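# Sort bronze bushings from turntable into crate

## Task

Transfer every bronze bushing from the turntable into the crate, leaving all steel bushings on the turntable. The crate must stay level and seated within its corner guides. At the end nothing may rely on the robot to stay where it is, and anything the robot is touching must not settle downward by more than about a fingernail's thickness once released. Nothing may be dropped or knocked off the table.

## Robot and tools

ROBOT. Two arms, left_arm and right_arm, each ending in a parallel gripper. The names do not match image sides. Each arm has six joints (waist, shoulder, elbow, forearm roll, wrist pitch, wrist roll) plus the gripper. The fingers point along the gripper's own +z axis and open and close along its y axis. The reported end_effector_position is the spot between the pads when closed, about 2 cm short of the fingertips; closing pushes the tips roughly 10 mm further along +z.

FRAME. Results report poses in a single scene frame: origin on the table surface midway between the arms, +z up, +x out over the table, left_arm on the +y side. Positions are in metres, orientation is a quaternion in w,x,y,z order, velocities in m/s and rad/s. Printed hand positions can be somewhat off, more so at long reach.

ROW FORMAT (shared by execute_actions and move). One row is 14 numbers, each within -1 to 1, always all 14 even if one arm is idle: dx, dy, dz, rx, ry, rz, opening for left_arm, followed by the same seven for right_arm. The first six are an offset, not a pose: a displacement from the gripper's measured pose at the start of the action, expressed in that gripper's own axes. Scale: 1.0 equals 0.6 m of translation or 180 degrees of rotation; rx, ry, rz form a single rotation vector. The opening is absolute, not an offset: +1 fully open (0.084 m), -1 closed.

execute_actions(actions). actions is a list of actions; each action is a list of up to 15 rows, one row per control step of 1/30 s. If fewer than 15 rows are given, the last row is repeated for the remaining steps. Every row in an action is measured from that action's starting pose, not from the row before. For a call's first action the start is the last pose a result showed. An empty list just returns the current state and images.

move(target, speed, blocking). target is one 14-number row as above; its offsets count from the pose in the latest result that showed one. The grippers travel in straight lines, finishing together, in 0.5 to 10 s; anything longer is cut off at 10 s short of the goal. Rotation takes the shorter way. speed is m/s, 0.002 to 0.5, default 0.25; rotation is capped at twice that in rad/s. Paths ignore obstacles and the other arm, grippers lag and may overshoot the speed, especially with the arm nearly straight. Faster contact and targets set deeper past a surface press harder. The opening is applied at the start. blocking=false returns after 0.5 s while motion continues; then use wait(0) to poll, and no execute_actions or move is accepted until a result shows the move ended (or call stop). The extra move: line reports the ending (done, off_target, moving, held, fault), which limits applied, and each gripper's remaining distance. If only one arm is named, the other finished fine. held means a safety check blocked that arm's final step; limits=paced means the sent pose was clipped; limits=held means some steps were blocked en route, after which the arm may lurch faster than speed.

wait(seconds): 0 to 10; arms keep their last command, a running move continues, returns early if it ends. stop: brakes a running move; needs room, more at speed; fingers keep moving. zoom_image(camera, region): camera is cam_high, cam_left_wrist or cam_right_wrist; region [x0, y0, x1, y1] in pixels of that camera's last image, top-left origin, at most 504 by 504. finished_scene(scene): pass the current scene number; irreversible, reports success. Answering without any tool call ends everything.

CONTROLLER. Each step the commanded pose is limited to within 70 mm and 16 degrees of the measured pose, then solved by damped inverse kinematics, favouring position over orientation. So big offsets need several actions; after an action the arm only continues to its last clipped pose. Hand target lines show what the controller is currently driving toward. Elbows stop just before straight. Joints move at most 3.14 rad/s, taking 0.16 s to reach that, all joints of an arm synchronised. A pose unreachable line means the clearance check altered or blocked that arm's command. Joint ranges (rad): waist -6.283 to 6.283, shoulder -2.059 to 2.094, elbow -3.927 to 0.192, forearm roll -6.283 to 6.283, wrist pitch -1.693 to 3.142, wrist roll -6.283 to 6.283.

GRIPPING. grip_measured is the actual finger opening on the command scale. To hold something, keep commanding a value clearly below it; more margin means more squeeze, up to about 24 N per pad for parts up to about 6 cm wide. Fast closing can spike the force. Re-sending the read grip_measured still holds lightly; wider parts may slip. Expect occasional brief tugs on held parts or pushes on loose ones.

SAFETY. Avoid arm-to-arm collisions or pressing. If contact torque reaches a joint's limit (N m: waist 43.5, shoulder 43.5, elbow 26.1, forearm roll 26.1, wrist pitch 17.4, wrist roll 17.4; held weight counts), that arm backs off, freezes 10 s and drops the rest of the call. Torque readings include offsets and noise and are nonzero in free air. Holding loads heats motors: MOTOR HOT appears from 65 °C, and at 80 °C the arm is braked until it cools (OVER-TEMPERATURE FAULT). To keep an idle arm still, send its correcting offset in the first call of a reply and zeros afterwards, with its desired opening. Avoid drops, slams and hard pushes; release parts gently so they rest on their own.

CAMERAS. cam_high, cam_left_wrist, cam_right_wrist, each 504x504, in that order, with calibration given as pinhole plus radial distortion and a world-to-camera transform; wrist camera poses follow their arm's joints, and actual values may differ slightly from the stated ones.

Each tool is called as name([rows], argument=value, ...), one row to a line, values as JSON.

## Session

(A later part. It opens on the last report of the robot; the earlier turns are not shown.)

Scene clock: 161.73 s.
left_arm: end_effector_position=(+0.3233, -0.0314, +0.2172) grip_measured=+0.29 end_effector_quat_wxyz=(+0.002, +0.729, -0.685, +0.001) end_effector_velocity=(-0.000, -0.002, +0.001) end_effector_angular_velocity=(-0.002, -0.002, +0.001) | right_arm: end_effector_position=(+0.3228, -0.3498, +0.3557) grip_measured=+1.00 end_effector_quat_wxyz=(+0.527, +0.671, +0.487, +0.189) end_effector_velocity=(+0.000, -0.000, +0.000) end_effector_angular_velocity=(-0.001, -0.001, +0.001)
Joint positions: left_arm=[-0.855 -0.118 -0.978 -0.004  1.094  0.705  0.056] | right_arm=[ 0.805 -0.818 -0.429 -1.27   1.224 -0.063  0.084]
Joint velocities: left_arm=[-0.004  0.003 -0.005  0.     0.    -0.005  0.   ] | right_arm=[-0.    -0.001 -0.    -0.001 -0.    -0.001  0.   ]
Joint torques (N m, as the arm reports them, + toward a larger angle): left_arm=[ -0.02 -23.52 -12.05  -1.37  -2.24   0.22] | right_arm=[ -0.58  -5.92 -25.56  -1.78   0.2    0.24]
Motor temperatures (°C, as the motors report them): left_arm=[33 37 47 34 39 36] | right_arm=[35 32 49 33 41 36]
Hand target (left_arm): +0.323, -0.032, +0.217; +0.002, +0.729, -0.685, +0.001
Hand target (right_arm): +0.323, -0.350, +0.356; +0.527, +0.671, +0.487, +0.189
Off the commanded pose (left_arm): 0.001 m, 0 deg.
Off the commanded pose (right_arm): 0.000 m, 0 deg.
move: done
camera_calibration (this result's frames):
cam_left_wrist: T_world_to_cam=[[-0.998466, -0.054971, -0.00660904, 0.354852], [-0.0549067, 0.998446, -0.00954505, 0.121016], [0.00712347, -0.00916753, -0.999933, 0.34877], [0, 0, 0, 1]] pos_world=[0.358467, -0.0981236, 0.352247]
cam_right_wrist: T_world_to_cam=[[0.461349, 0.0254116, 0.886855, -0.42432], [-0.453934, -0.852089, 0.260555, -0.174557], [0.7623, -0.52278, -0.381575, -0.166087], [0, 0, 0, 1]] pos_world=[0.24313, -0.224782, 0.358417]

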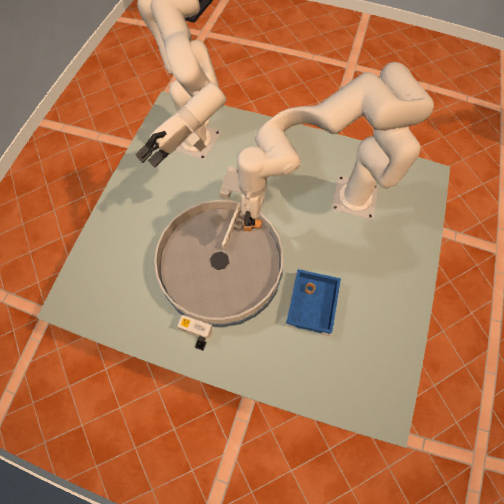

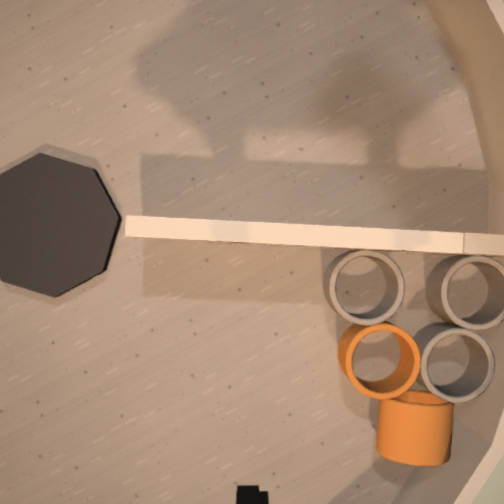

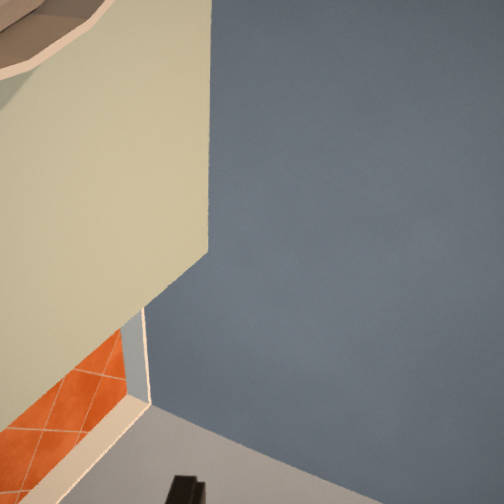

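move(target=[-0.025,0.065,0.16,0,0,0,0.3,0,0,0,0,0,0,1])

move(target=[0,0,0.068,0,0,0,0.3,0,0,0,0,0,0,1], speed=0.05)

move(target=[0,0,0,0,0,0,-1,0,0,0,0,0,0,1])

move(target=[0,0,-0.2,0,0,0,-1,0,0,0,0,0,0,1], speed=0.1)

move(target=[-0.41,-0.37,0,0,0,0,-1,0,0,0,0,0,0,1])

Scene clock: 177.80 s.
left_arm: end_effector_position=(+0.2838, -0.0198, +0.1216) grip_measured=+0.29 end_effector_quat_wxyz=(+0.002, +0.729, -0.685, +0.002) end_effector_velocity=(-0.002, +0.001, -0.004) end_effector_angular_velocity=(+0.003, +0.002, -0.001) | right_arm: end_effector_position=(+0.3228, -0.3498, +0.3557) grip_measured=+1.00 end_effector_quat_wxyz=(+0.527, +0.671, +0.487, +0.189) end_effector_velocity=(+0.000, +0.000, +0.000) end_effector_angular_velocity=(+0.001, -0.001, +0.000)
Joint positions: left_arm=[-0.907 -0.102 -0.699 -0.005  0.797  0.656  0.056] | right_arm=[ 0.805 -0.818 -0.429 -1.27   1.224 -0.063  0.084]
Joint velocities: left_arm=[-0.002  0.004  0.007  0.    -0.007 -0.001 -0.   ] | right_arm=[ 0.     0.    -0.001  0.    -0.001  0.     0.   ]
Joint torques (N m, as the arm reports them, + toward a larger angle): left_arm=[ -0.27 -22.31 -11.34  -1.53  -2.08   0.06] | right_arm=[ -0.9   -6.02 -25.34  -1.51   0.09   0.19]
Motor temperatures (°C, as the motors report them): left_arm=[33 37 47 34 39 36] | right_arm=[35 32 50 33 41 36]
Hand target (left_arm): +0.283, -0.020, +0.121; +0.002, +0.729, -0.685, +0.001
Hand target (right_arm): +0.323, -0.350, +0.356; +0.527, +0.671, +0.487, +0.189
Off the commanded pose (left_arm): 0.001 m, 0 deg.
Off the commanded pose (right_arm): 0.000 m, 0 deg.
move: done
camera_calibration (this result's frames):
cam_left_wrist: T_world_to_cam=[[-0.998479, -0.0546864, -0.00703571, 0.315397], [-0.0546097, 0.998451, -0.0106657, 0.106424], [0.00760807, -0.0102652, -0.999918, 0.253489], [0, 0, 0, 1]] pos_world=[0.318801, -0.086409, 0.256823]
cam_right_wrist: T_world_to_cam=[[0.461349, 0.0254115, 0.886855, -0.42432], [-0.453934, -0.852089, 0.260555, -0.174557], [0.7623, -0.52278, -0.381575, -0.166087], [0, 0, 0, 1]] pos_world=[0.24313, -0.224782, 0.358417]

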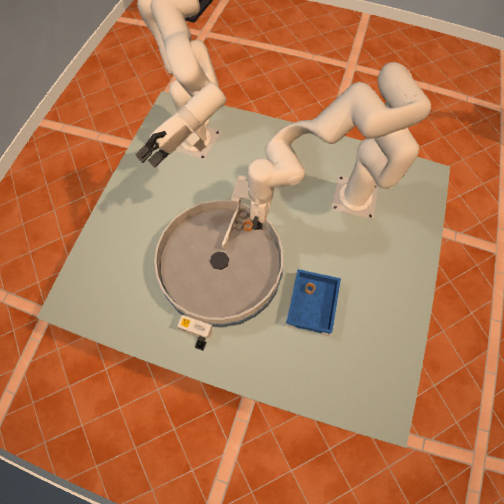

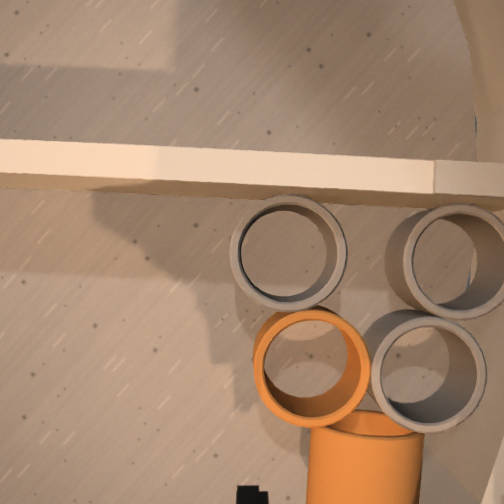

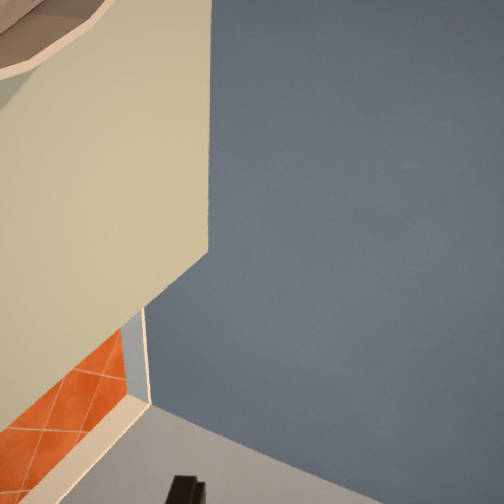

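Scene clock: 188.83 s.
left_arm: end_effector_position=(+0.3132, -0.0520, +0.1311) grip_measured=+0.29 end_effector_quat_wxyz=(+0.008, +0.727, -0.683, +0.063) end_effector_velocity=(+0.000, +0.000, +0.000) end_effector_angular_velocity=(+0.000, +0.000, +0.001) | right_arm: end_effector_position=(+0.3228, -0.3498, +0.3557) grip_measured=+1.00 end_effector_quat_wxyz=(+0.527, +0.671, +0.487, +0.189) end_effector_velocity=(+0.000, -0.000, -0.000) end_effector_angular_velocity=(-0.002, +0.000, -0.000)
Joint positions: left_arm=[-0.905 -0.054 -0.746 -0.005  0.674  0.658  0.056] | right_arm=[ 0.805 -0.818 -0.429 -1.27   1.224 -0.063  0.084]
Joint velocities: left_arm=[ 0.    -0.    -0.001 -0.     0.001 -0.    -0.   ] | right_arm=[-0.     0.001  0.    -0.001  0.    -0.     0.   ]
Joint torques (N m, as the arm reports them, + toward a larger angle): left_arm=[  0.2  -22.93 -11.6   -1.29  -2.44  -0.01] | right_arm=[ -0.92  -5.96 -25.28  -1.58   0.03   0.23]
Motor temperatures (°C, as the motors report them): left_arm=[33 37 46 34 39 36] | right_arm=[35 32 50 33 41 36]
Hand target (left_arm): +0.313, -0.052, +0.131; +0.008, +0.727, -0.683, +0.063
Hand target (right_arm): +0.323, -0.350, +0.356; +0.527, +0.671, +0.487, +0.189
Off the commanded pose (left_arm): 0.066 m, 7 deg.
Off the commanded pose (right_arm): 0.000 m, 0 deg.
TORQUE FAULT: the external load on joint 3 (elbow) of the left arm reached its load limit, and that arm stopped for 10 seconds. That time counts as 18 of the actions that you can send in this scene. A torque fault stops only its own arm. That arm's remaining commands of this call were not run. Joint 3 (elbow) of that arm moved back by up to 3 degrees. That arm holds there, with its grip as last carried out, and accepts commands again: back off and push less far. That arm stops again, at the same cost, whenever a joint's load reaches its limit.
move: fault (left_arm)
camera_calibration (this result's frames):
cam_left_wrist: T_world_to_cam=[[-0.99485, -0.0592008, -0.0822694, 0.351555], [-0.050332, 0.993093, -0.105982, 0.151155], [0.0879754, -0.101296, -0.990959, 0.231345], [0, 0, 0, 1]] pos_world=[0.336999, -0.105864, 0.274195]
cam_right_wrist: T_world_to_cam=[[0.461349, 0.0254115, 0.886855, -0.42432], [-0.453934, -0.852089, 0.260555, -0.174557], [0.7623, -0.52278, -0.381575, -0.166087], [0, 0, 0, 1]] pos_world=[0.24313, -0.224782, 0.358417]

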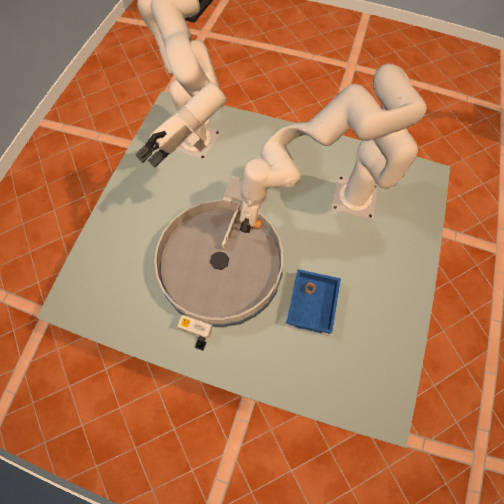

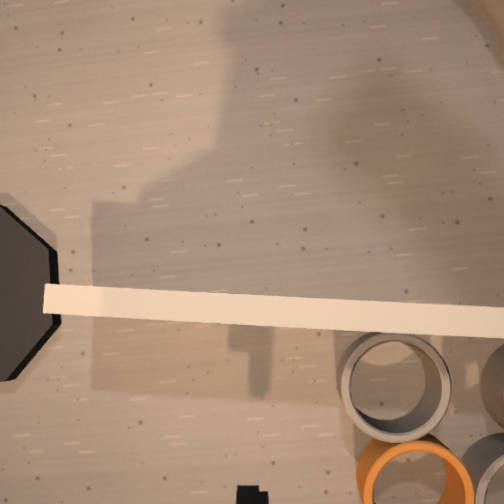

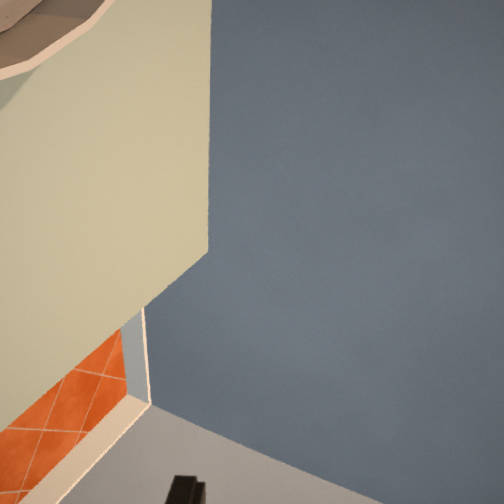

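not run: a fault stop came before this call.

not run: a fault stop came before this call.

not run: a fault stop came before this call.

move(target=[-0.057,0.04,0.007,-0.026,-0.033,0,-0.05,0,0,0,0,0,0,1], speed=0.1)

move(target=[0,0,0.068,0,0,0,-0.05,0,0,0,0,0,0,1], speed=0.04)

move(target=[0,0,0,0,0,0,-1,0,0,0,0,0,0,1])

move(target=[0,0,-0.2,0,0,0,-1,0,0,0,0,0,0,1], speed=0.1)

move(target=[-0.41,-0.37,0,0,0,0,-1,0,0,0,0,0,0,1])

Scene clock: 205.43 s.
left_arm: end_effector_position=(+0.2878, -0.0201, +0.1217) grip_measured=-0.06 end_effector_quat_wxyz=(+0.002, +0.729, -0.685, -0.003) end_effector_velocity=(-0.001, +0.000, +0.000) end_effector_angular_velocity=(+0.002, +0.002, -0.000) | right_arm: end_effector_position=(+0.3228, -0.3498, +0.3557) grip_measured=+1.00 end_effector_quat_wxyz=(+0.527, +0.671, +0.487, +0.189) end_effector_velocity=(+0.000, +0.000, +0.000) end_effector_angular_velocity=(-0.001, -0.001, +0.002)
Joint positions: left_arm=[-0.899 -0.086 -0.719 -0.006  0.811  0.664  0.041] | right_arm=[ 0.805 -0.818 -0.429 -1.27   1.224 -0.063  0.084]
Joint velocities: left_arm=[-0.    -0.001 -0.    -0.001  0.004  0.001 -0.   ] | right_arm=[ 0.     0.    -0.001 -0.002 -0.001 -0.001  0.   ]
Joint torques (N m, as the arm reports them, + toward a larger angle): left_arm=[ -0.57 -22.07 -11.41  -1.47  -2.2    0.28] | right_arm=[ -0.77  -6.2  -25.28  -1.41   0.17   0.25]
Motor temperatures (°C, as the motors report them): left_arm=[33 37 46 34 40 36] | right_arm=[35 32 50 33 41 36]
Hand target (left_arm): +0.288, -0.020, +0.122; +0.002, +0.729, -0.685, -0.003
Hand target (right_arm): +0.323, -0.350, +0.356; +0.527, +0.671, +0.487, +0.189
Off the commanded pose (left_arm): 0.000 m, 0 deg.
Off the commanded pose (right_arm): 0.000 m, 0 deg.
move: done
camera_calibration (this result's frames):
cam_left_wrist: T_world_to_cam=[[-0.99851, -0.0545631, -0.000599938, 0.318632], [-0.0545608, 0.998504, -0.00345686, 0.106058], [0.000787657, -0.00341898, -0.999994, 0.255662], [0, 0, 0, 1]] pos_world=[0.323742, -0.0876396, 0.256219]
cam_right_wrist: T_world_to_cam=[[0.461349, 0.0254116, 0.886855, -0.42432], [-0.453934, -0.852089, 0.260555, -0.174557], [0.7623, -0.52278, -0.381575, -0.166087], [0, 0, 0, 1]] pos_world=[0.24313, -0.224782, 0.358417]

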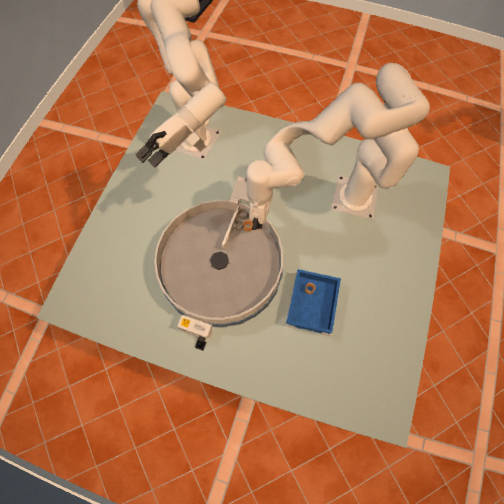

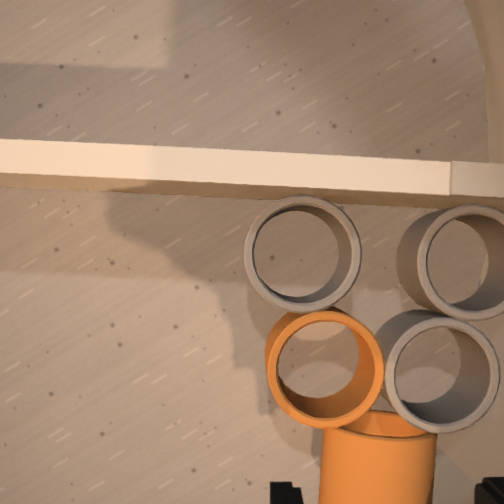

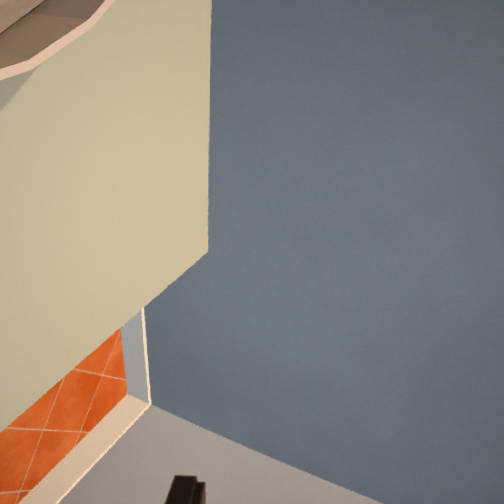

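Scene clock: 206.70 s.
left_arm: end_effector_position=(+0.2959, -0.0287, +0.0957) grip_measured=-0.06 end_effector_quat_wxyz=(+0.003, +0.729, -0.685, +0.014) end_effector_velocity=(+0.000, -0.001, +0.000) end_effector_angular_velocity=(-0.013, -0.011, +0.001) | right_arm: end_effector_position=(+0.3228, -0.3498, +0.3557) grip_measured=+1.00 end_effector_quat_wxyz=(+0.527, +0.671, +0.487, +0.189) end_effector_velocity=(-0.000, -0.000, -0.000) end_effector_angular_velocity=(-0.001, +0.001, -0.002)
Joint positions: left_arm=[-0.899 -0.015 -0.702 -0.006  0.688  0.665  0.041] | right_arm=[ 0.805 -0.818 -0.429 -1.27   1.224 -0.063  0.084]
Joint velocities: left_arm=[-0.001 -0.008  0.013 -0.    -0.022 -0.002 -0.   ] | right_arm=[-0.     0.001  0.     0.001  0.001  0.     0.   ]
Joint torques (N m, as the arm reports them, + toward a larger angle): left_arm=[-6.46 11.25  4.02 -2.37 -0.52 -0.18] | right_arm=[ -0.52  -6.11 -25.12  -1.7    0.07   0.19]
Motor temperatures (°C, as the motors report them): left_arm=[33 37 46 34 40 36] | right_arm=[35 32 50 33 41 36]
Hand target (left_arm): +0.287, -0.020, +0.081; +0.002, +0.729, -0.685, -0.003
Hand target (right_arm): +0.323, -0.350, +0.356; +0.527, +0.671, +0.487, +0.189
Off the commanded pose (left_arm): 0.019 m, 2 deg.
Off the commanded pose (right_arm): 0.000 m, 0 deg.
move: off_target (left_arm)
camera_calibration (this result's frames):
cam_left_wrist: T_world_to_cam=[[-0.998243, -0.0550409, -0.0219509, 0.328201], [-0.0543697, 0.998068, -0.0300821, 0.117473], [0.0235642, -0.0288357, -0.999306, 0.222062], [0, 0, 0, 1]] pos_world=[0.328779, -0.0927778, 0.232646]
cam_right_wrist: T_world_to_cam=[[0.461349, 0.0254117, 0.886855, -0.424319], [-0.453934, -0.852089, 0.260555, -0.174557], [0.7623, -0.52278, -0.381575, -0.166087], [0, 0, 0, 1]] pos_world=[0.24313, -0.224782, 0.358417]

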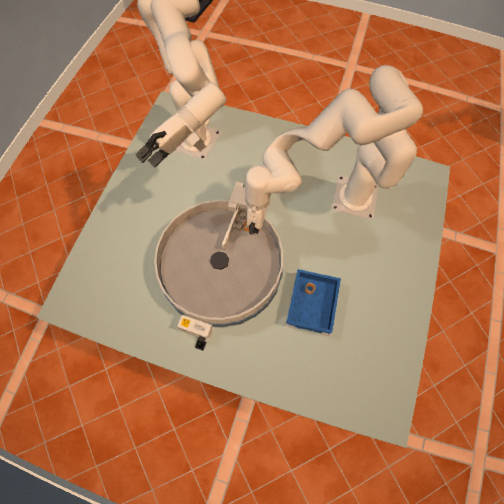

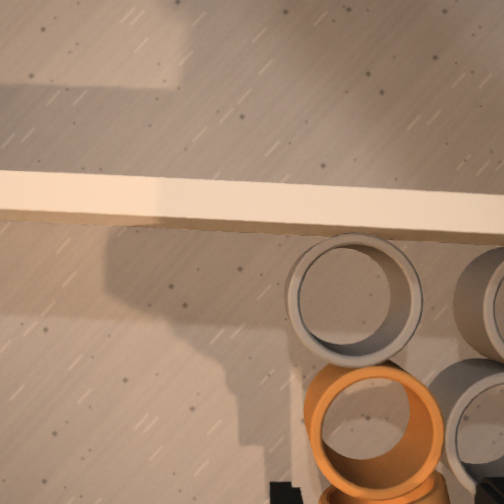

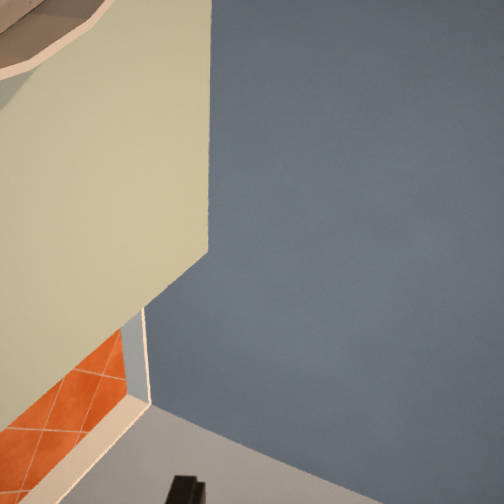

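Scene clock: 207.20 s.
left_arm: end_effector_position=(+0.2975, -0.0312, +0.0989) grip_measured=-0.45 end_effector_quat_wxyz=(+0.004, +0.728, -0.685, +0.018) end_effector_velocity=(+0.002, +0.001, -0.000) end_effector_angular_velocity=(+0.002, -0.001, +0.001) | right_arm: end_effector_position=(+0.3228, -0.3498, +0.3557) grip_measured=+1.00 end_effector_quat_wxyz=(+0.527, +0.671, +0.487, +0.189) end_effector_velocity=(+0.000, -0.000, -0.000) end_effector_angular_velocity=(-0.001, +0.000, -0.000)
Joint positions: left_arm=[-0.9   -0.018 -0.707 -0.007  0.687  0.665  0.024] | right_arm=[ 0.805 -0.818 -0.429 -1.27   1.224 -0.063  0.084]
Joint velocities: left_arm=[ 0.004  0.004 -0.004  0.002  0.001  0.001 -0.   ] | right_arm=[-0.     0.001 -0.    -0.     0.001 -0.     0.   ]
Joint torques (N m, as the arm reports them, + toward a larger angle): left_arm=[ 0.38 -1.04 -0.93 -0.73 -0.23  0.  ] | right_arm=[ -0.43  -6.01 -25.24  -1.54   0.15   0.17]
Motor temperatures (°C, as the motors report them): left_arm=[33 37 45 34 40 36] | right_arm=[35 32 50 33 41 36]
Hand target (left_arm): +0.296, -0.029, +0.096; +0.003, +0.729, -0.685, +0.014
Hand target (right_arm): +0.323, -0.350, +0.356; +0.527, +0.671, +0.487, +0.189
Off the commanded pose (left_arm): 0.004 m, 0 deg.
Off the commanded pose (right_arm): 0.000 m, 0 deg.
move: off_target (left_arm)
camera_calibration (this result's frames):
cam_left_wrist: T_world_to_cam=[[-0.998132, -0.0547795, -0.0270684, 0.330199], [-0.053762, 0.997869, -0.036985, 0.120581], [0.0290368, -0.0354607, -0.998949, 0.223266], [0, 0, 0, 1]] pos_world=[0.329581, -0.0943183, 0.236429]
cam_right_wrist: T_world_to_cam=[[0.461349, 0.0254116, 0.886855, -0.42432], [-0.453934, -0.852089, 0.260555, -0.174557], [0.7623, -0.52278, -0.381575, -0.166087], [0, 0, 0, 1]] pos_world=[0.24313, -0.224782, 0.358417]

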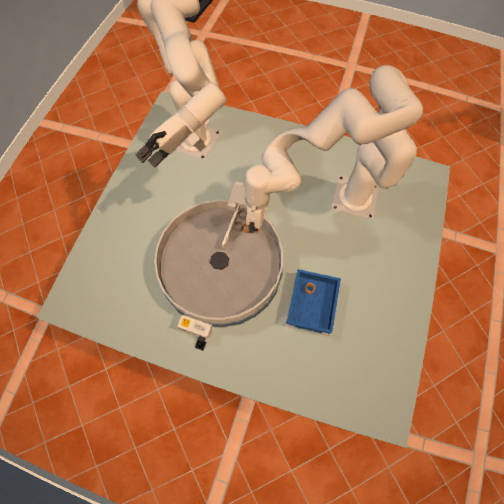

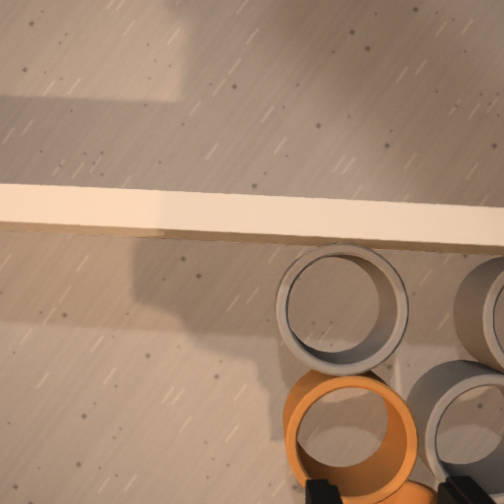

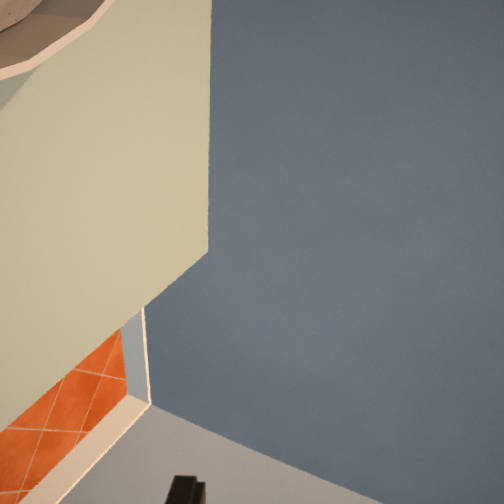

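Scene clock: 208.80 s.
left_arm: end_effector_position=(+0.2948, -0.0270, +0.2181) grip_measured=-0.51 end_effector_quat_wxyz=(+0.004, +0.729, -0.685, +0.018) end_effector_velocity=(+0.001, +0.001, +0.002) end_effector_angular_velocity=(+0.000, +0.000, +0.002) | right_arm: end_effector_position=(+0.3228, -0.3498, +0.3557) grip_measured=+1.00 end_effector_quat_wxyz=(+0.527, +0.671, +0.487, +0.189) end_effector_velocity=(+0.000, +0.001, -0.000) end_effector_angular_velocity=(-0.001, -0.000, +0.002)
Joint positions: left_arm=[-0.897 -0.223 -0.867 -0.004  1.054  0.664  0.022] | right_arm=[ 0.805 -0.818 -0.429 -1.27   1.224 -0.063  0.084]
Joint velocities: left_arm=[ 0.002 -0.002 -0.005 -0.     0.007  0.    -0.   ] | right_arm=[-0.     0.001  0.001 -0.002 -0.002  0.001  0.   ]
Joint torques (N m, as the arm reports them, + toward a larger angle): left_arm=[  0.37 -20.96 -12.46  -1.3   -2.35   0.15] | right_arm=[ -0.82  -5.97 -25.21  -1.47   0.1    0.28]
Motor temperatures (°C, as the motors report them): left_arm=[33 37 45 34 40 36] | right_arm=[35 32 50 33 41 36]
Hand target (left_arm): +0.295, -0.027, +0.219; +0.004, +0.729, -0.685, +0.018
Hand target (right_arm): +0.323, -0.350, +0.356; +0.527, +0.671, +0.487, +0.189
Off the commanded pose (left_arm): 0.001 m, 0 deg.
Off the commanded pose (right_arm): 0.000 m, 0 deg.
move: done
camera_calibration (this result's frames):
cam_left_wrist: T_world_to_cam=[[-0.998116, -0.0552175, -0.0267651, 0.330876], [-0.0542395, 0.997879, -0.0359834, 0.120549], [0.0286952, -0.0344639, -0.998994, 0.342765], [0, 0, 0, 1]] pos_world=[0.326955, -0.0902099, 0.355614]
cam_right_wrist: T_world_to_cam=[[0.461349, 0.0254116, 0.886855, -0.42432], [-0.453934, -0.852089, 0.260555, -0.174557], [0.7623, -0.52278, -0.381575, -0.166087], [0, 0, 0, 1]] pos_world=[0.24313, -0.224782, 0.358417]

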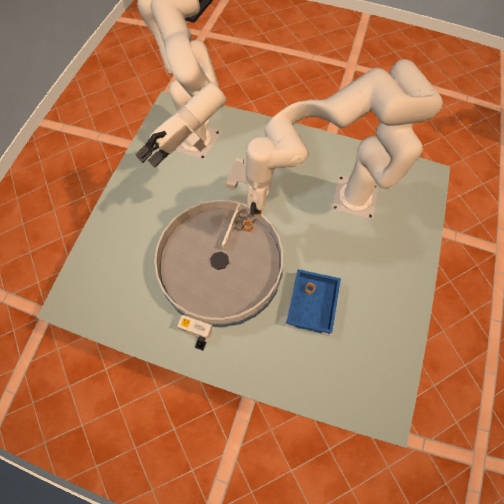

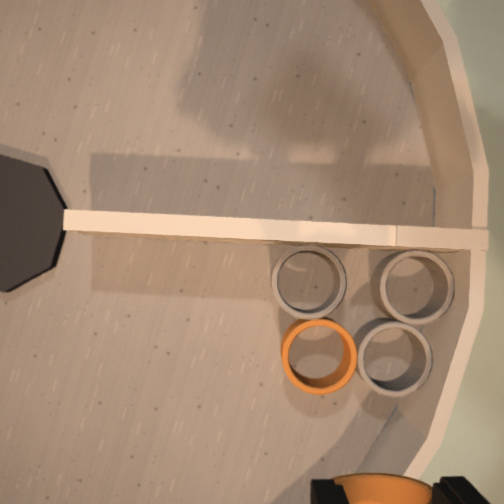

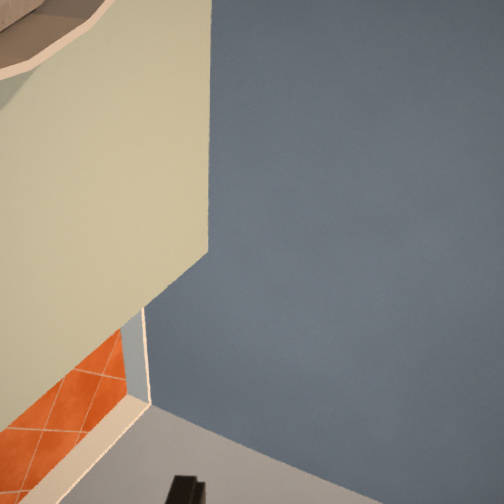

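Scene clock: 210.67 s.
left_arm: end_effector_position=(+0.5008, +0.2315, +0.2147) grip_measured=-0.51 end_effector_quat_wxyz=(+0.003, +0.728, -0.685, +0.018) end_effector_velocity=(+0.002, +0.002, +0.000) end_effector_angular_velocity=(-0.000, +0.001, +0.002) | right_arm: end_effector_position=(+0.3228, -0.3498, +0.3557) grip_measured=+1.00 end_effector_quat_wxyz=(+0.527, +0.671, +0.487, +0.189) end_effector_velocity=(-0.000, +0.000, -0.000) end_effector_angular_velocity=(+0.001, -0.000, +0.001)
Joint positions: left_arm=[-0.147  0.023 -1.124 -0.031  1.078  1.427  0.022] | right_arm=[ 0.805 -0.818 -0.429 -1.27   1.224 -0.063  0.084]
Joint velocities: left_arm=[ 0.005  0.006 -0.007 -0.     0.002  0.003  0.   ] | right_arm=[-0.    -0.001  0.001 -0.    -0.002  0.001  0.   ]
Joint torques (N m, as the arm reports them, + toward a larger angle): left_arm=[  0.22 -26.96 -12.6   -1.29  -2.22   0.07] | right_arm=[ -0.67  -5.94 -25.29  -1.55   0.07   0.26]
Motor temperatures (°C, as the motors report them): left_arm=[33 37 46 34 40 36] | right_arm=[35 32 50 33 41 36]
Hand target (left_arm): +0.501, +0.232, +0.215; +0.004, +0.729, -0.685, +0.017
Hand target (right_arm): +0.323, -0.350, +0.356; +0.527, +0.671, +0.487, +0.189
Off the commanded pose (left_arm): 0.001 m, 0 deg.
Off the commanded pose (right_arm): 0.000 m, 0 deg.
move: done
camera_calibration (this result's frames):
cam_left_wrist: T_world_to_cam=[[-0.998157, -0.0546552, -0.0263648, 0.550506], [-0.0537166, 0.99794, -0.0350822, -0.126735], [0.0282279, -0.0336013, -0.999037, 0.342348], [0, 0, 0, 1]] pos_world=[0.53302, 0.168065, 0.352086]
cam_right_wrist: T_world_to_cam=[[0.461349, 0.0254116, 0.886855, -0.42432], [-0.453934, -0.852089, 0.260555, -0.174557], [0.7623, -0.52278, -0.381575, -0.166087], [0, 0, 0, 1]] pos_world=[0.24313, -0.224782, 0.358417]

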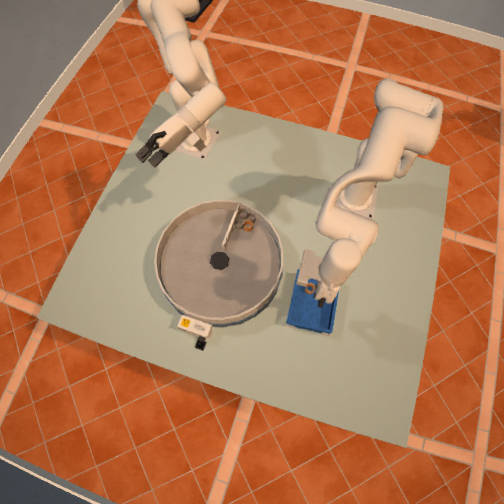

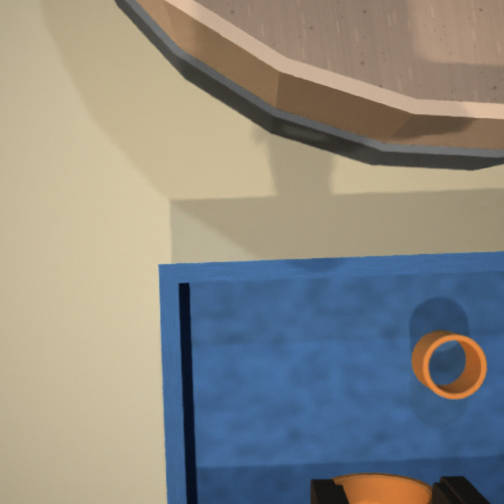

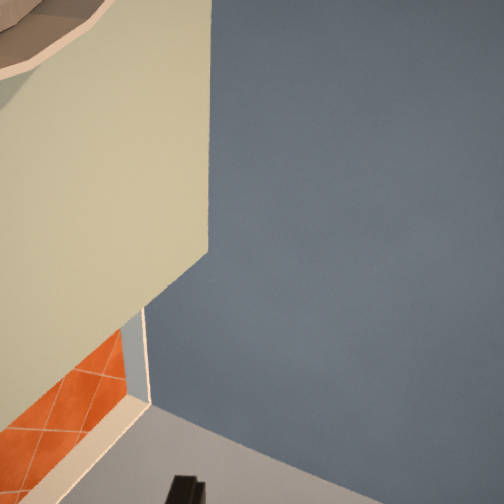

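Lower, release, and return.

move(target=[0,0,0.18,0,0,0,-1,0,0,0,0,0,0,1], speed=0.12)

move(target=[0,0,0,0,0,0,0.3,0,0,0,0,0,0,1])

move(target=[0,0,-0.2,0,0,0,0.3,0,0,0,0,0,0,1])

move(target=[0.38,0.3,0,-0.008,-0.011,0,0.3,0,0,0,0,0,0,1])

Scene clock: 218.63 s.
left_arm: end_effector_position=(+0.5036, +0.2280, +0.1075) grip_measured=-0.51 end_effector_quat_wxyz=(+0.003, +0.728, -0.685, +0.018) end_effector_velocity=(-0.001, -0.001, -0.003) end_effector_angular_velocity=(+0.000, +0.004, -0.002) | right_arm: end_effector_position=(+0.3228, -0.3498, +0.3557) grip_measured=+1.00 end_effector_quat_wxyz=(+0.527, +0.671, +0.487, +0.189) end_effector_velocity=(-0.000, -0.001, +0.000) end_effector_angular_velocity=(-0.001, -0.000, -0.002)
Joint positions: left_arm=[-0.155  0.175 -0.982 -0.038  0.783  1.431  0.022] | right_arm=[ 0.805 -0.818 -0.429 -1.27   1.224 -0.063  0.084]
Joint velocities: left_arm=[-0.001  0.005  0.003 -0.    -0.005  0.001 -0.   ] | right_arm=[ 0.    -0.    -0.    -0.     0.002 -0.     0.   ]
Joint torques (N m, as the arm reports them, + toward a larger angle): left_arm=[ -0.1  -29.8  -10.99  -1.08  -2.46   0.01] | right_arm=[ -0.76  -5.86 -25.36  -1.72   0.03   0.33]
Motor temperatures (°C, as the motors report them): left_arm=[33 37 47 34 40 36] | right_arm=[35 32 50 33 41 36]
Hand target (left_arm): +0.503, +0.228, +0.107; +0.004, +0.728, -0.685, +0.018
Hand target (right_arm): +0.323, -0.350, +0.356; +0.527, +0.671, +0.487, +0.189
Off the commanded pose (left_arm): 0.001 m, 0 deg.
Off the commanded pose (right_arm): 0.000 m, 0 deg.
move: done
camera_calibration (this result's frames):
cam_left_wrist: T_world_to_cam=[[-0.998146, -0.0542998, -0.0274996, 0.550293], [-0.0533087, 0.997944, -0.0355757, -0.12707], [0.0293749, -0.0340438, -0.998989, 0.234538], [0, 0, 0, 1]] pos_world=[0.535609, 0.164674, 0.244913]
cam_right_wrist: T_world_to_cam=[[0.461349, 0.0254114, 0.886855, -0.42432], [-0.453934, -0.852089, 0.260555, -0.174557], [0.7623, -0.52278, -0.381575, -0.166087], [0, 0, 0, 1]] pos_world=[0.24313, -0.224782, 0.358417]

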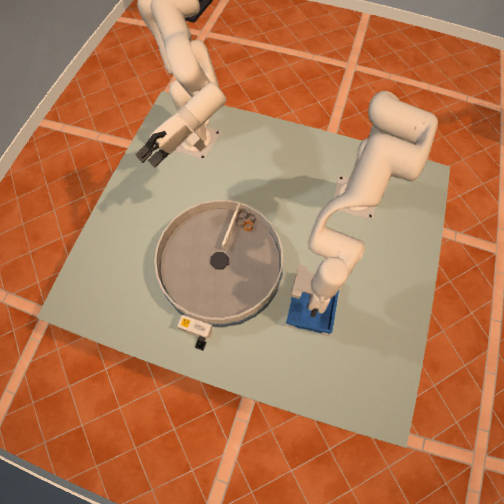

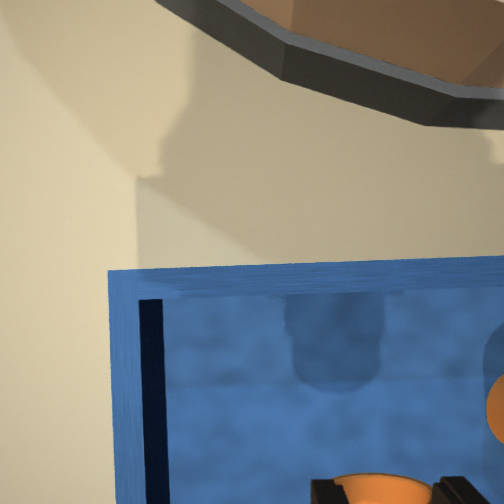

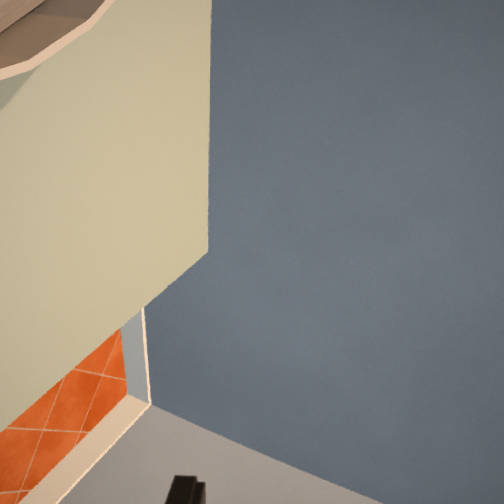

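Scene clock: 219.17 s.
left_arm: end_effector_position=(+0.5036, +0.2280, +0.1075) grip_measured=+0.29 end_effector_quat_wxyz=(+0.003, +0.728, -0.685, +0.018) end_effector_velocity=(-0.001, -0.000, -0.000) end_effector_angular_velocity=(+0.000, +0.002, +0.000) | right_arm: end_effector_position=(+0.3228, -0.3498, +0.3557) grip_measured=+1.00 end_effector_quat_wxyz=(+0.527, +0.671, +0.487, +0.189) end_effector_velocity=(-0.000, -0.000, -0.000) end_effector_angular_velocity=(-0.001, +0.001, -0.000)
Joint positions: left_arm=[-0.155  0.175 -0.982 -0.038  0.783  1.431  0.056] | right_arm=[ 0.805 -0.818 -0.429 -1.27   1.224 -0.063  0.084]
Joint velocities: left_arm=[-0.001  0.     0.001  0.     0.001 -0.001  0.   ] | right_arm=[-0.     0.     0.    -0.     0.    -0.001  0.   ]
Joint torques (N m, as the arm reports them, + toward a larger angle): left_arm=[  0.27 -28.47 -10.98  -1.43  -2.05   0.17] | right_arm=[ -0.5   -6.06 -25.21  -1.68   0.11   0.33]
Motor temperatures (°C, as the motors report them): left_arm=[33 37 47 34 40 36] | right_arm=[35 32 50 33 41 36]
Hand target (left_arm): +0.504, +0.228, +0.107; +0.003, +0.728, -0.685, +0.018
Hand target (right_arm): +0.323, -0.350, +0.356; +0.527, +0.671, +0.487, +0.189
Off the commanded pose (left_arm): 0.000 m, 0 deg.
Off the commanded pose (right_arm): 0.000 m, 0 deg.
move: done
camera_calibration (this result's frames):
cam_left_wrist: T_world_to_cam=[[-0.998145, -0.0543006, -0.027545, 0.550308], [-0.0533077, 0.997944, -0.0355829, -0.127067], [0.0294205, -0.0340485, -0.998987, 0.234537], [0, 0, 0, 1]] pos_world=[0.535613, 0.164674, 0.244936]
cam_right_wrist: T_world_to_cam=[[0.461349, 0.0254116, 0.886855, -0.424319], [-0.453934, -0.852089, 0.260555, -0.174557], [0.7623, -0.52278, -0.381575, -0.166087], [0, 0, 0, 1]] pos_world=[0.24313, -0.224782, 0.358417]

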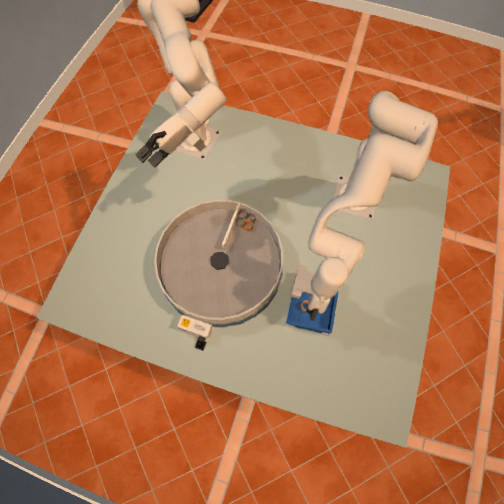

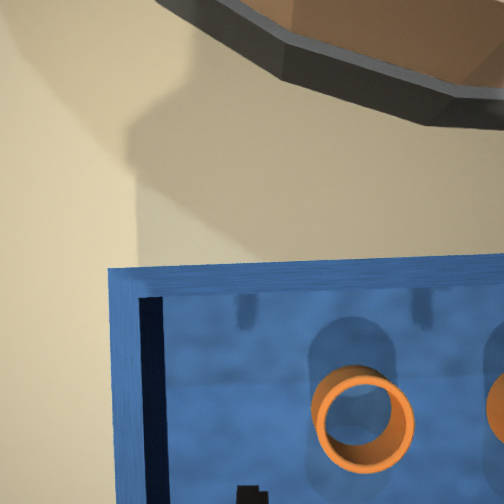

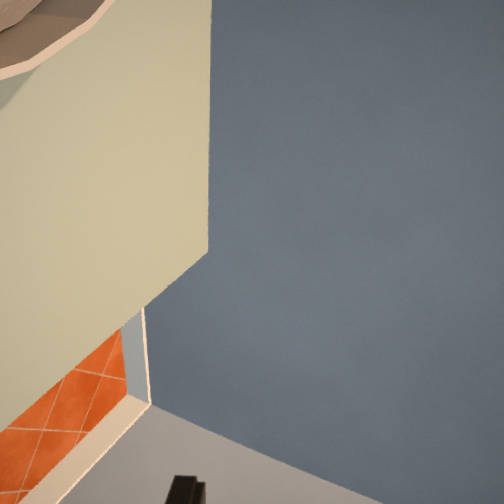

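Scene clock: 220.13 s.
left_arm: end_effector_position=(+0.5003, +0.2319, +0.2261) grip_measured=+0.29 end_effector_quat_wxyz=(+0.004, +0.728, -0.685, +0.017) end_effector_velocity=(+0.002, -0.000, +0.008) end_effector_angular_velocity=(-0.001, -0.008, +0.001) | right_arm: end_effector_position=(+0.3228, -0.3498, +0.3557) grip_measured=+1.00 end_effector_quat_wxyz=(+0.527, +0.671, +0.487, +0.189) end_effector_velocity=(+0.000, -0.001, +0.001) end_effector_angular_velocity=(-0.002, -0.002, -0.002)
Joint positions: left_arm=[-0.146  0.012 -1.145 -0.03   1.11   1.426  0.056] | right_arm=[ 0.805 -0.818 -0.429 -1.27   1.224 -0.063  0.084]
Joint velocities: left_arm=[ 0.    -0.004 -0.015 -0.     0.012 -0.001  0.   ] | right_arm=[-0.    -0.001 -0.    -0.002  0.002  0.     0.   ]
Joint torques (N m, as the arm reports them, + toward a larger angle): left_arm=[  0.02 -27.59 -12.34  -1.17  -2.52   0.06] | right_arm=[ -0.52  -6.09 -25.1   -1.61   0.17   0.17]
Motor temperatures (°C, as the motors report them): left_arm=[33 37 47 34 40 36] | right_arm=[35 32 50 33 41 36]
Hand target (left_arm): +0.501, +0.232, +0.227; +0.003, +0.728, -0.685, +0.018
Hand target (right_arm): +0.323, -0.350, +0.356; +0.527, +0.671, +0.487, +0.189
Off the commanded pose (left_arm): 0.001 m, 0 deg.
Off the commanded pose (right_arm): 0.000 m, 0 deg.
move: done
camera_calibration (this result's frames):
cam_left_wrist: T_world_to_cam=[[-0.998176, -0.054696, -0.0255473, 0.550143], [-0.0537892, 0.997941, -0.0349256, -0.126757], [0.027405, -0.0334877, -0.999063, 0.354176], [0, 0, 0, 1]] pos_world=[0.532616, 0.168447, 0.363472]
cam_right_wrist: T_world_to_cam=[[0.461349, 0.0254116, 0.886855, -0.424319], [-0.453934, -0.852089, 0.260555, -0.174557], [0.7623, -0.52278, -0.381575, -0.166087], [0, 0, 0, 1]] pos_world=[0.24313, -0.224782, 0.358417]

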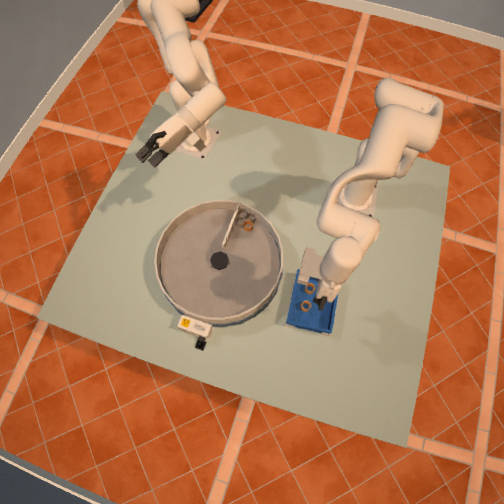

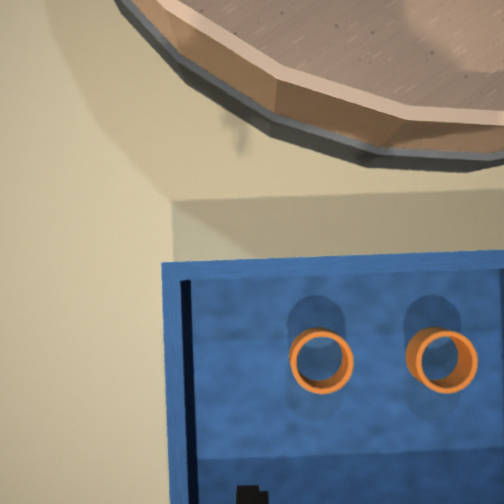

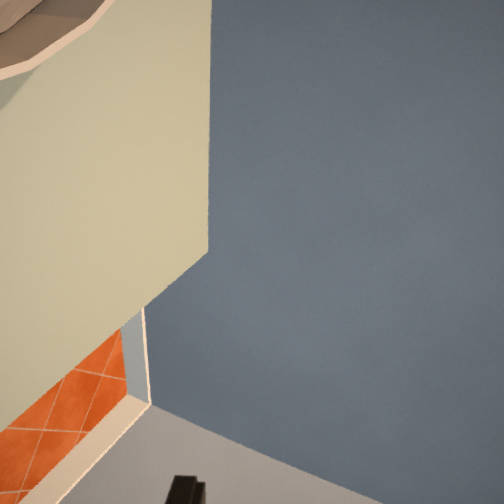

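Scene clock: 221.83 s.
left_arm: end_effector_position=(+0.3350, -0.0059, +0.2300) grip_measured=+0.29 end_effector_quat_wxyz=(+0.001, +0.729, -0.685, -0.003) end_effector_velocity=(-0.001, -0.002, +0.000) end_effector_angular_velocity=(+0.001, -0.000, -0.001) | right_arm: end_effector_position=(+0.3228, -0.3498, +0.3557) grip_measured=+1.00 end_effector_quat_wxyz=(+0.527, +0.671, +0.487, +0.189) end_effector_velocity=(-0.000, +0.000, -0.000) end_effector_angular_velocity=(+0.002, +0.000, +0.000)
Joint positions: left_arm=[-0.795 -0.153 -0.982 -0.002  1.142  0.765  0.056] | right_arm=[ 0.805 -0.818 -0.429 -1.27   1.224 -0.063  0.084]
Joint velocities: left_arm=[-0.005  0.002 -0.003  0.001  0.002 -0.004  0.   ] | right_arm=[ 0.    -0.     0.     0.001 -0.001  0.001  0.   ]
Joint torques (N m, as the arm reports them, + toward a larger angle): left_arm=[ -0.49 -21.88 -12.42  -1.13  -2.25   0.12] | right_arm=[ -0.63  -5.82 -25.19  -1.68   0.04   0.27]
Motor temperatures (°C, as the motors report them): left_arm=[33 37 47 34 40 36] | right_arm=[35 32 50 33 41 36]
Hand target (left_arm): +0.335, -0.006, +0.230; +0.001, +0.728, -0.685, -0.003
Hand target (right_arm): +0.323, -0.350, +0.356; +0.527, +0.671, +0.487, +0.189
Off the commanded pose (left_arm): 0.001 m, 0 deg.
Off the commanded pose (right_arm): 0.000 m, 0 deg.
move: done
camera_calibration (this result's frames):
cam_left_wrist: T_world_to_cam=[[-0.998499, -0.0547563, -0.000914696, 0.366636], [-0.054755, 0.998499, -0.00135518, 0.094394], [0.000987528, -0.00130306, -0.999999, 0.363898], [0, 0, 0, 1]] pos_world=[0.370895, -0.0737024, 0.364361]
cam_right_wrist: T_world_to_cam=[[0.461349, 0.0254116, 0.886855, -0.424319], [-0.453934, -0.852089, 0.260555, -0.174557], [0.7623, -0.52278, -0.381575, -0.166087], [0, 0, 0, 1]] pos_world=[0.24313, -0.224782, 0.358417]

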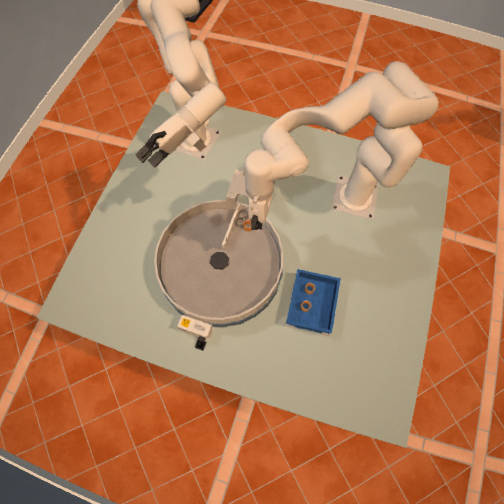

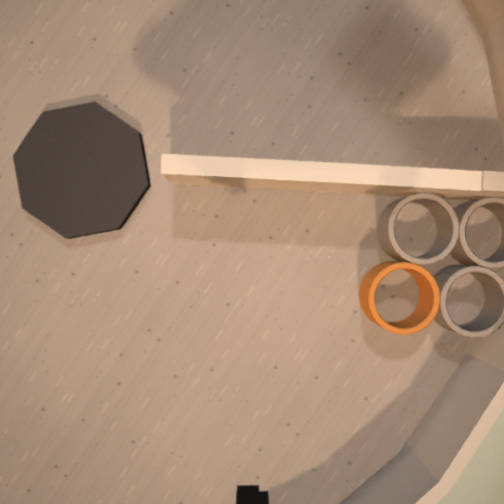

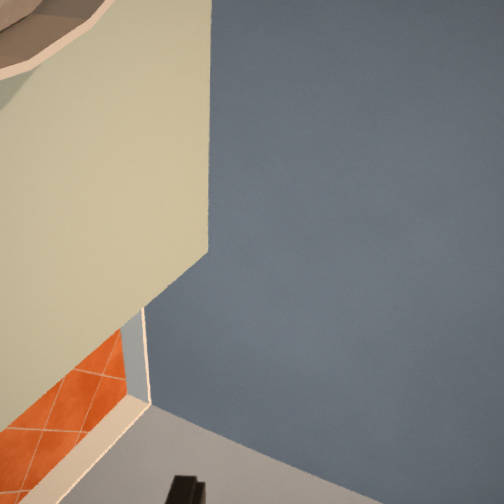

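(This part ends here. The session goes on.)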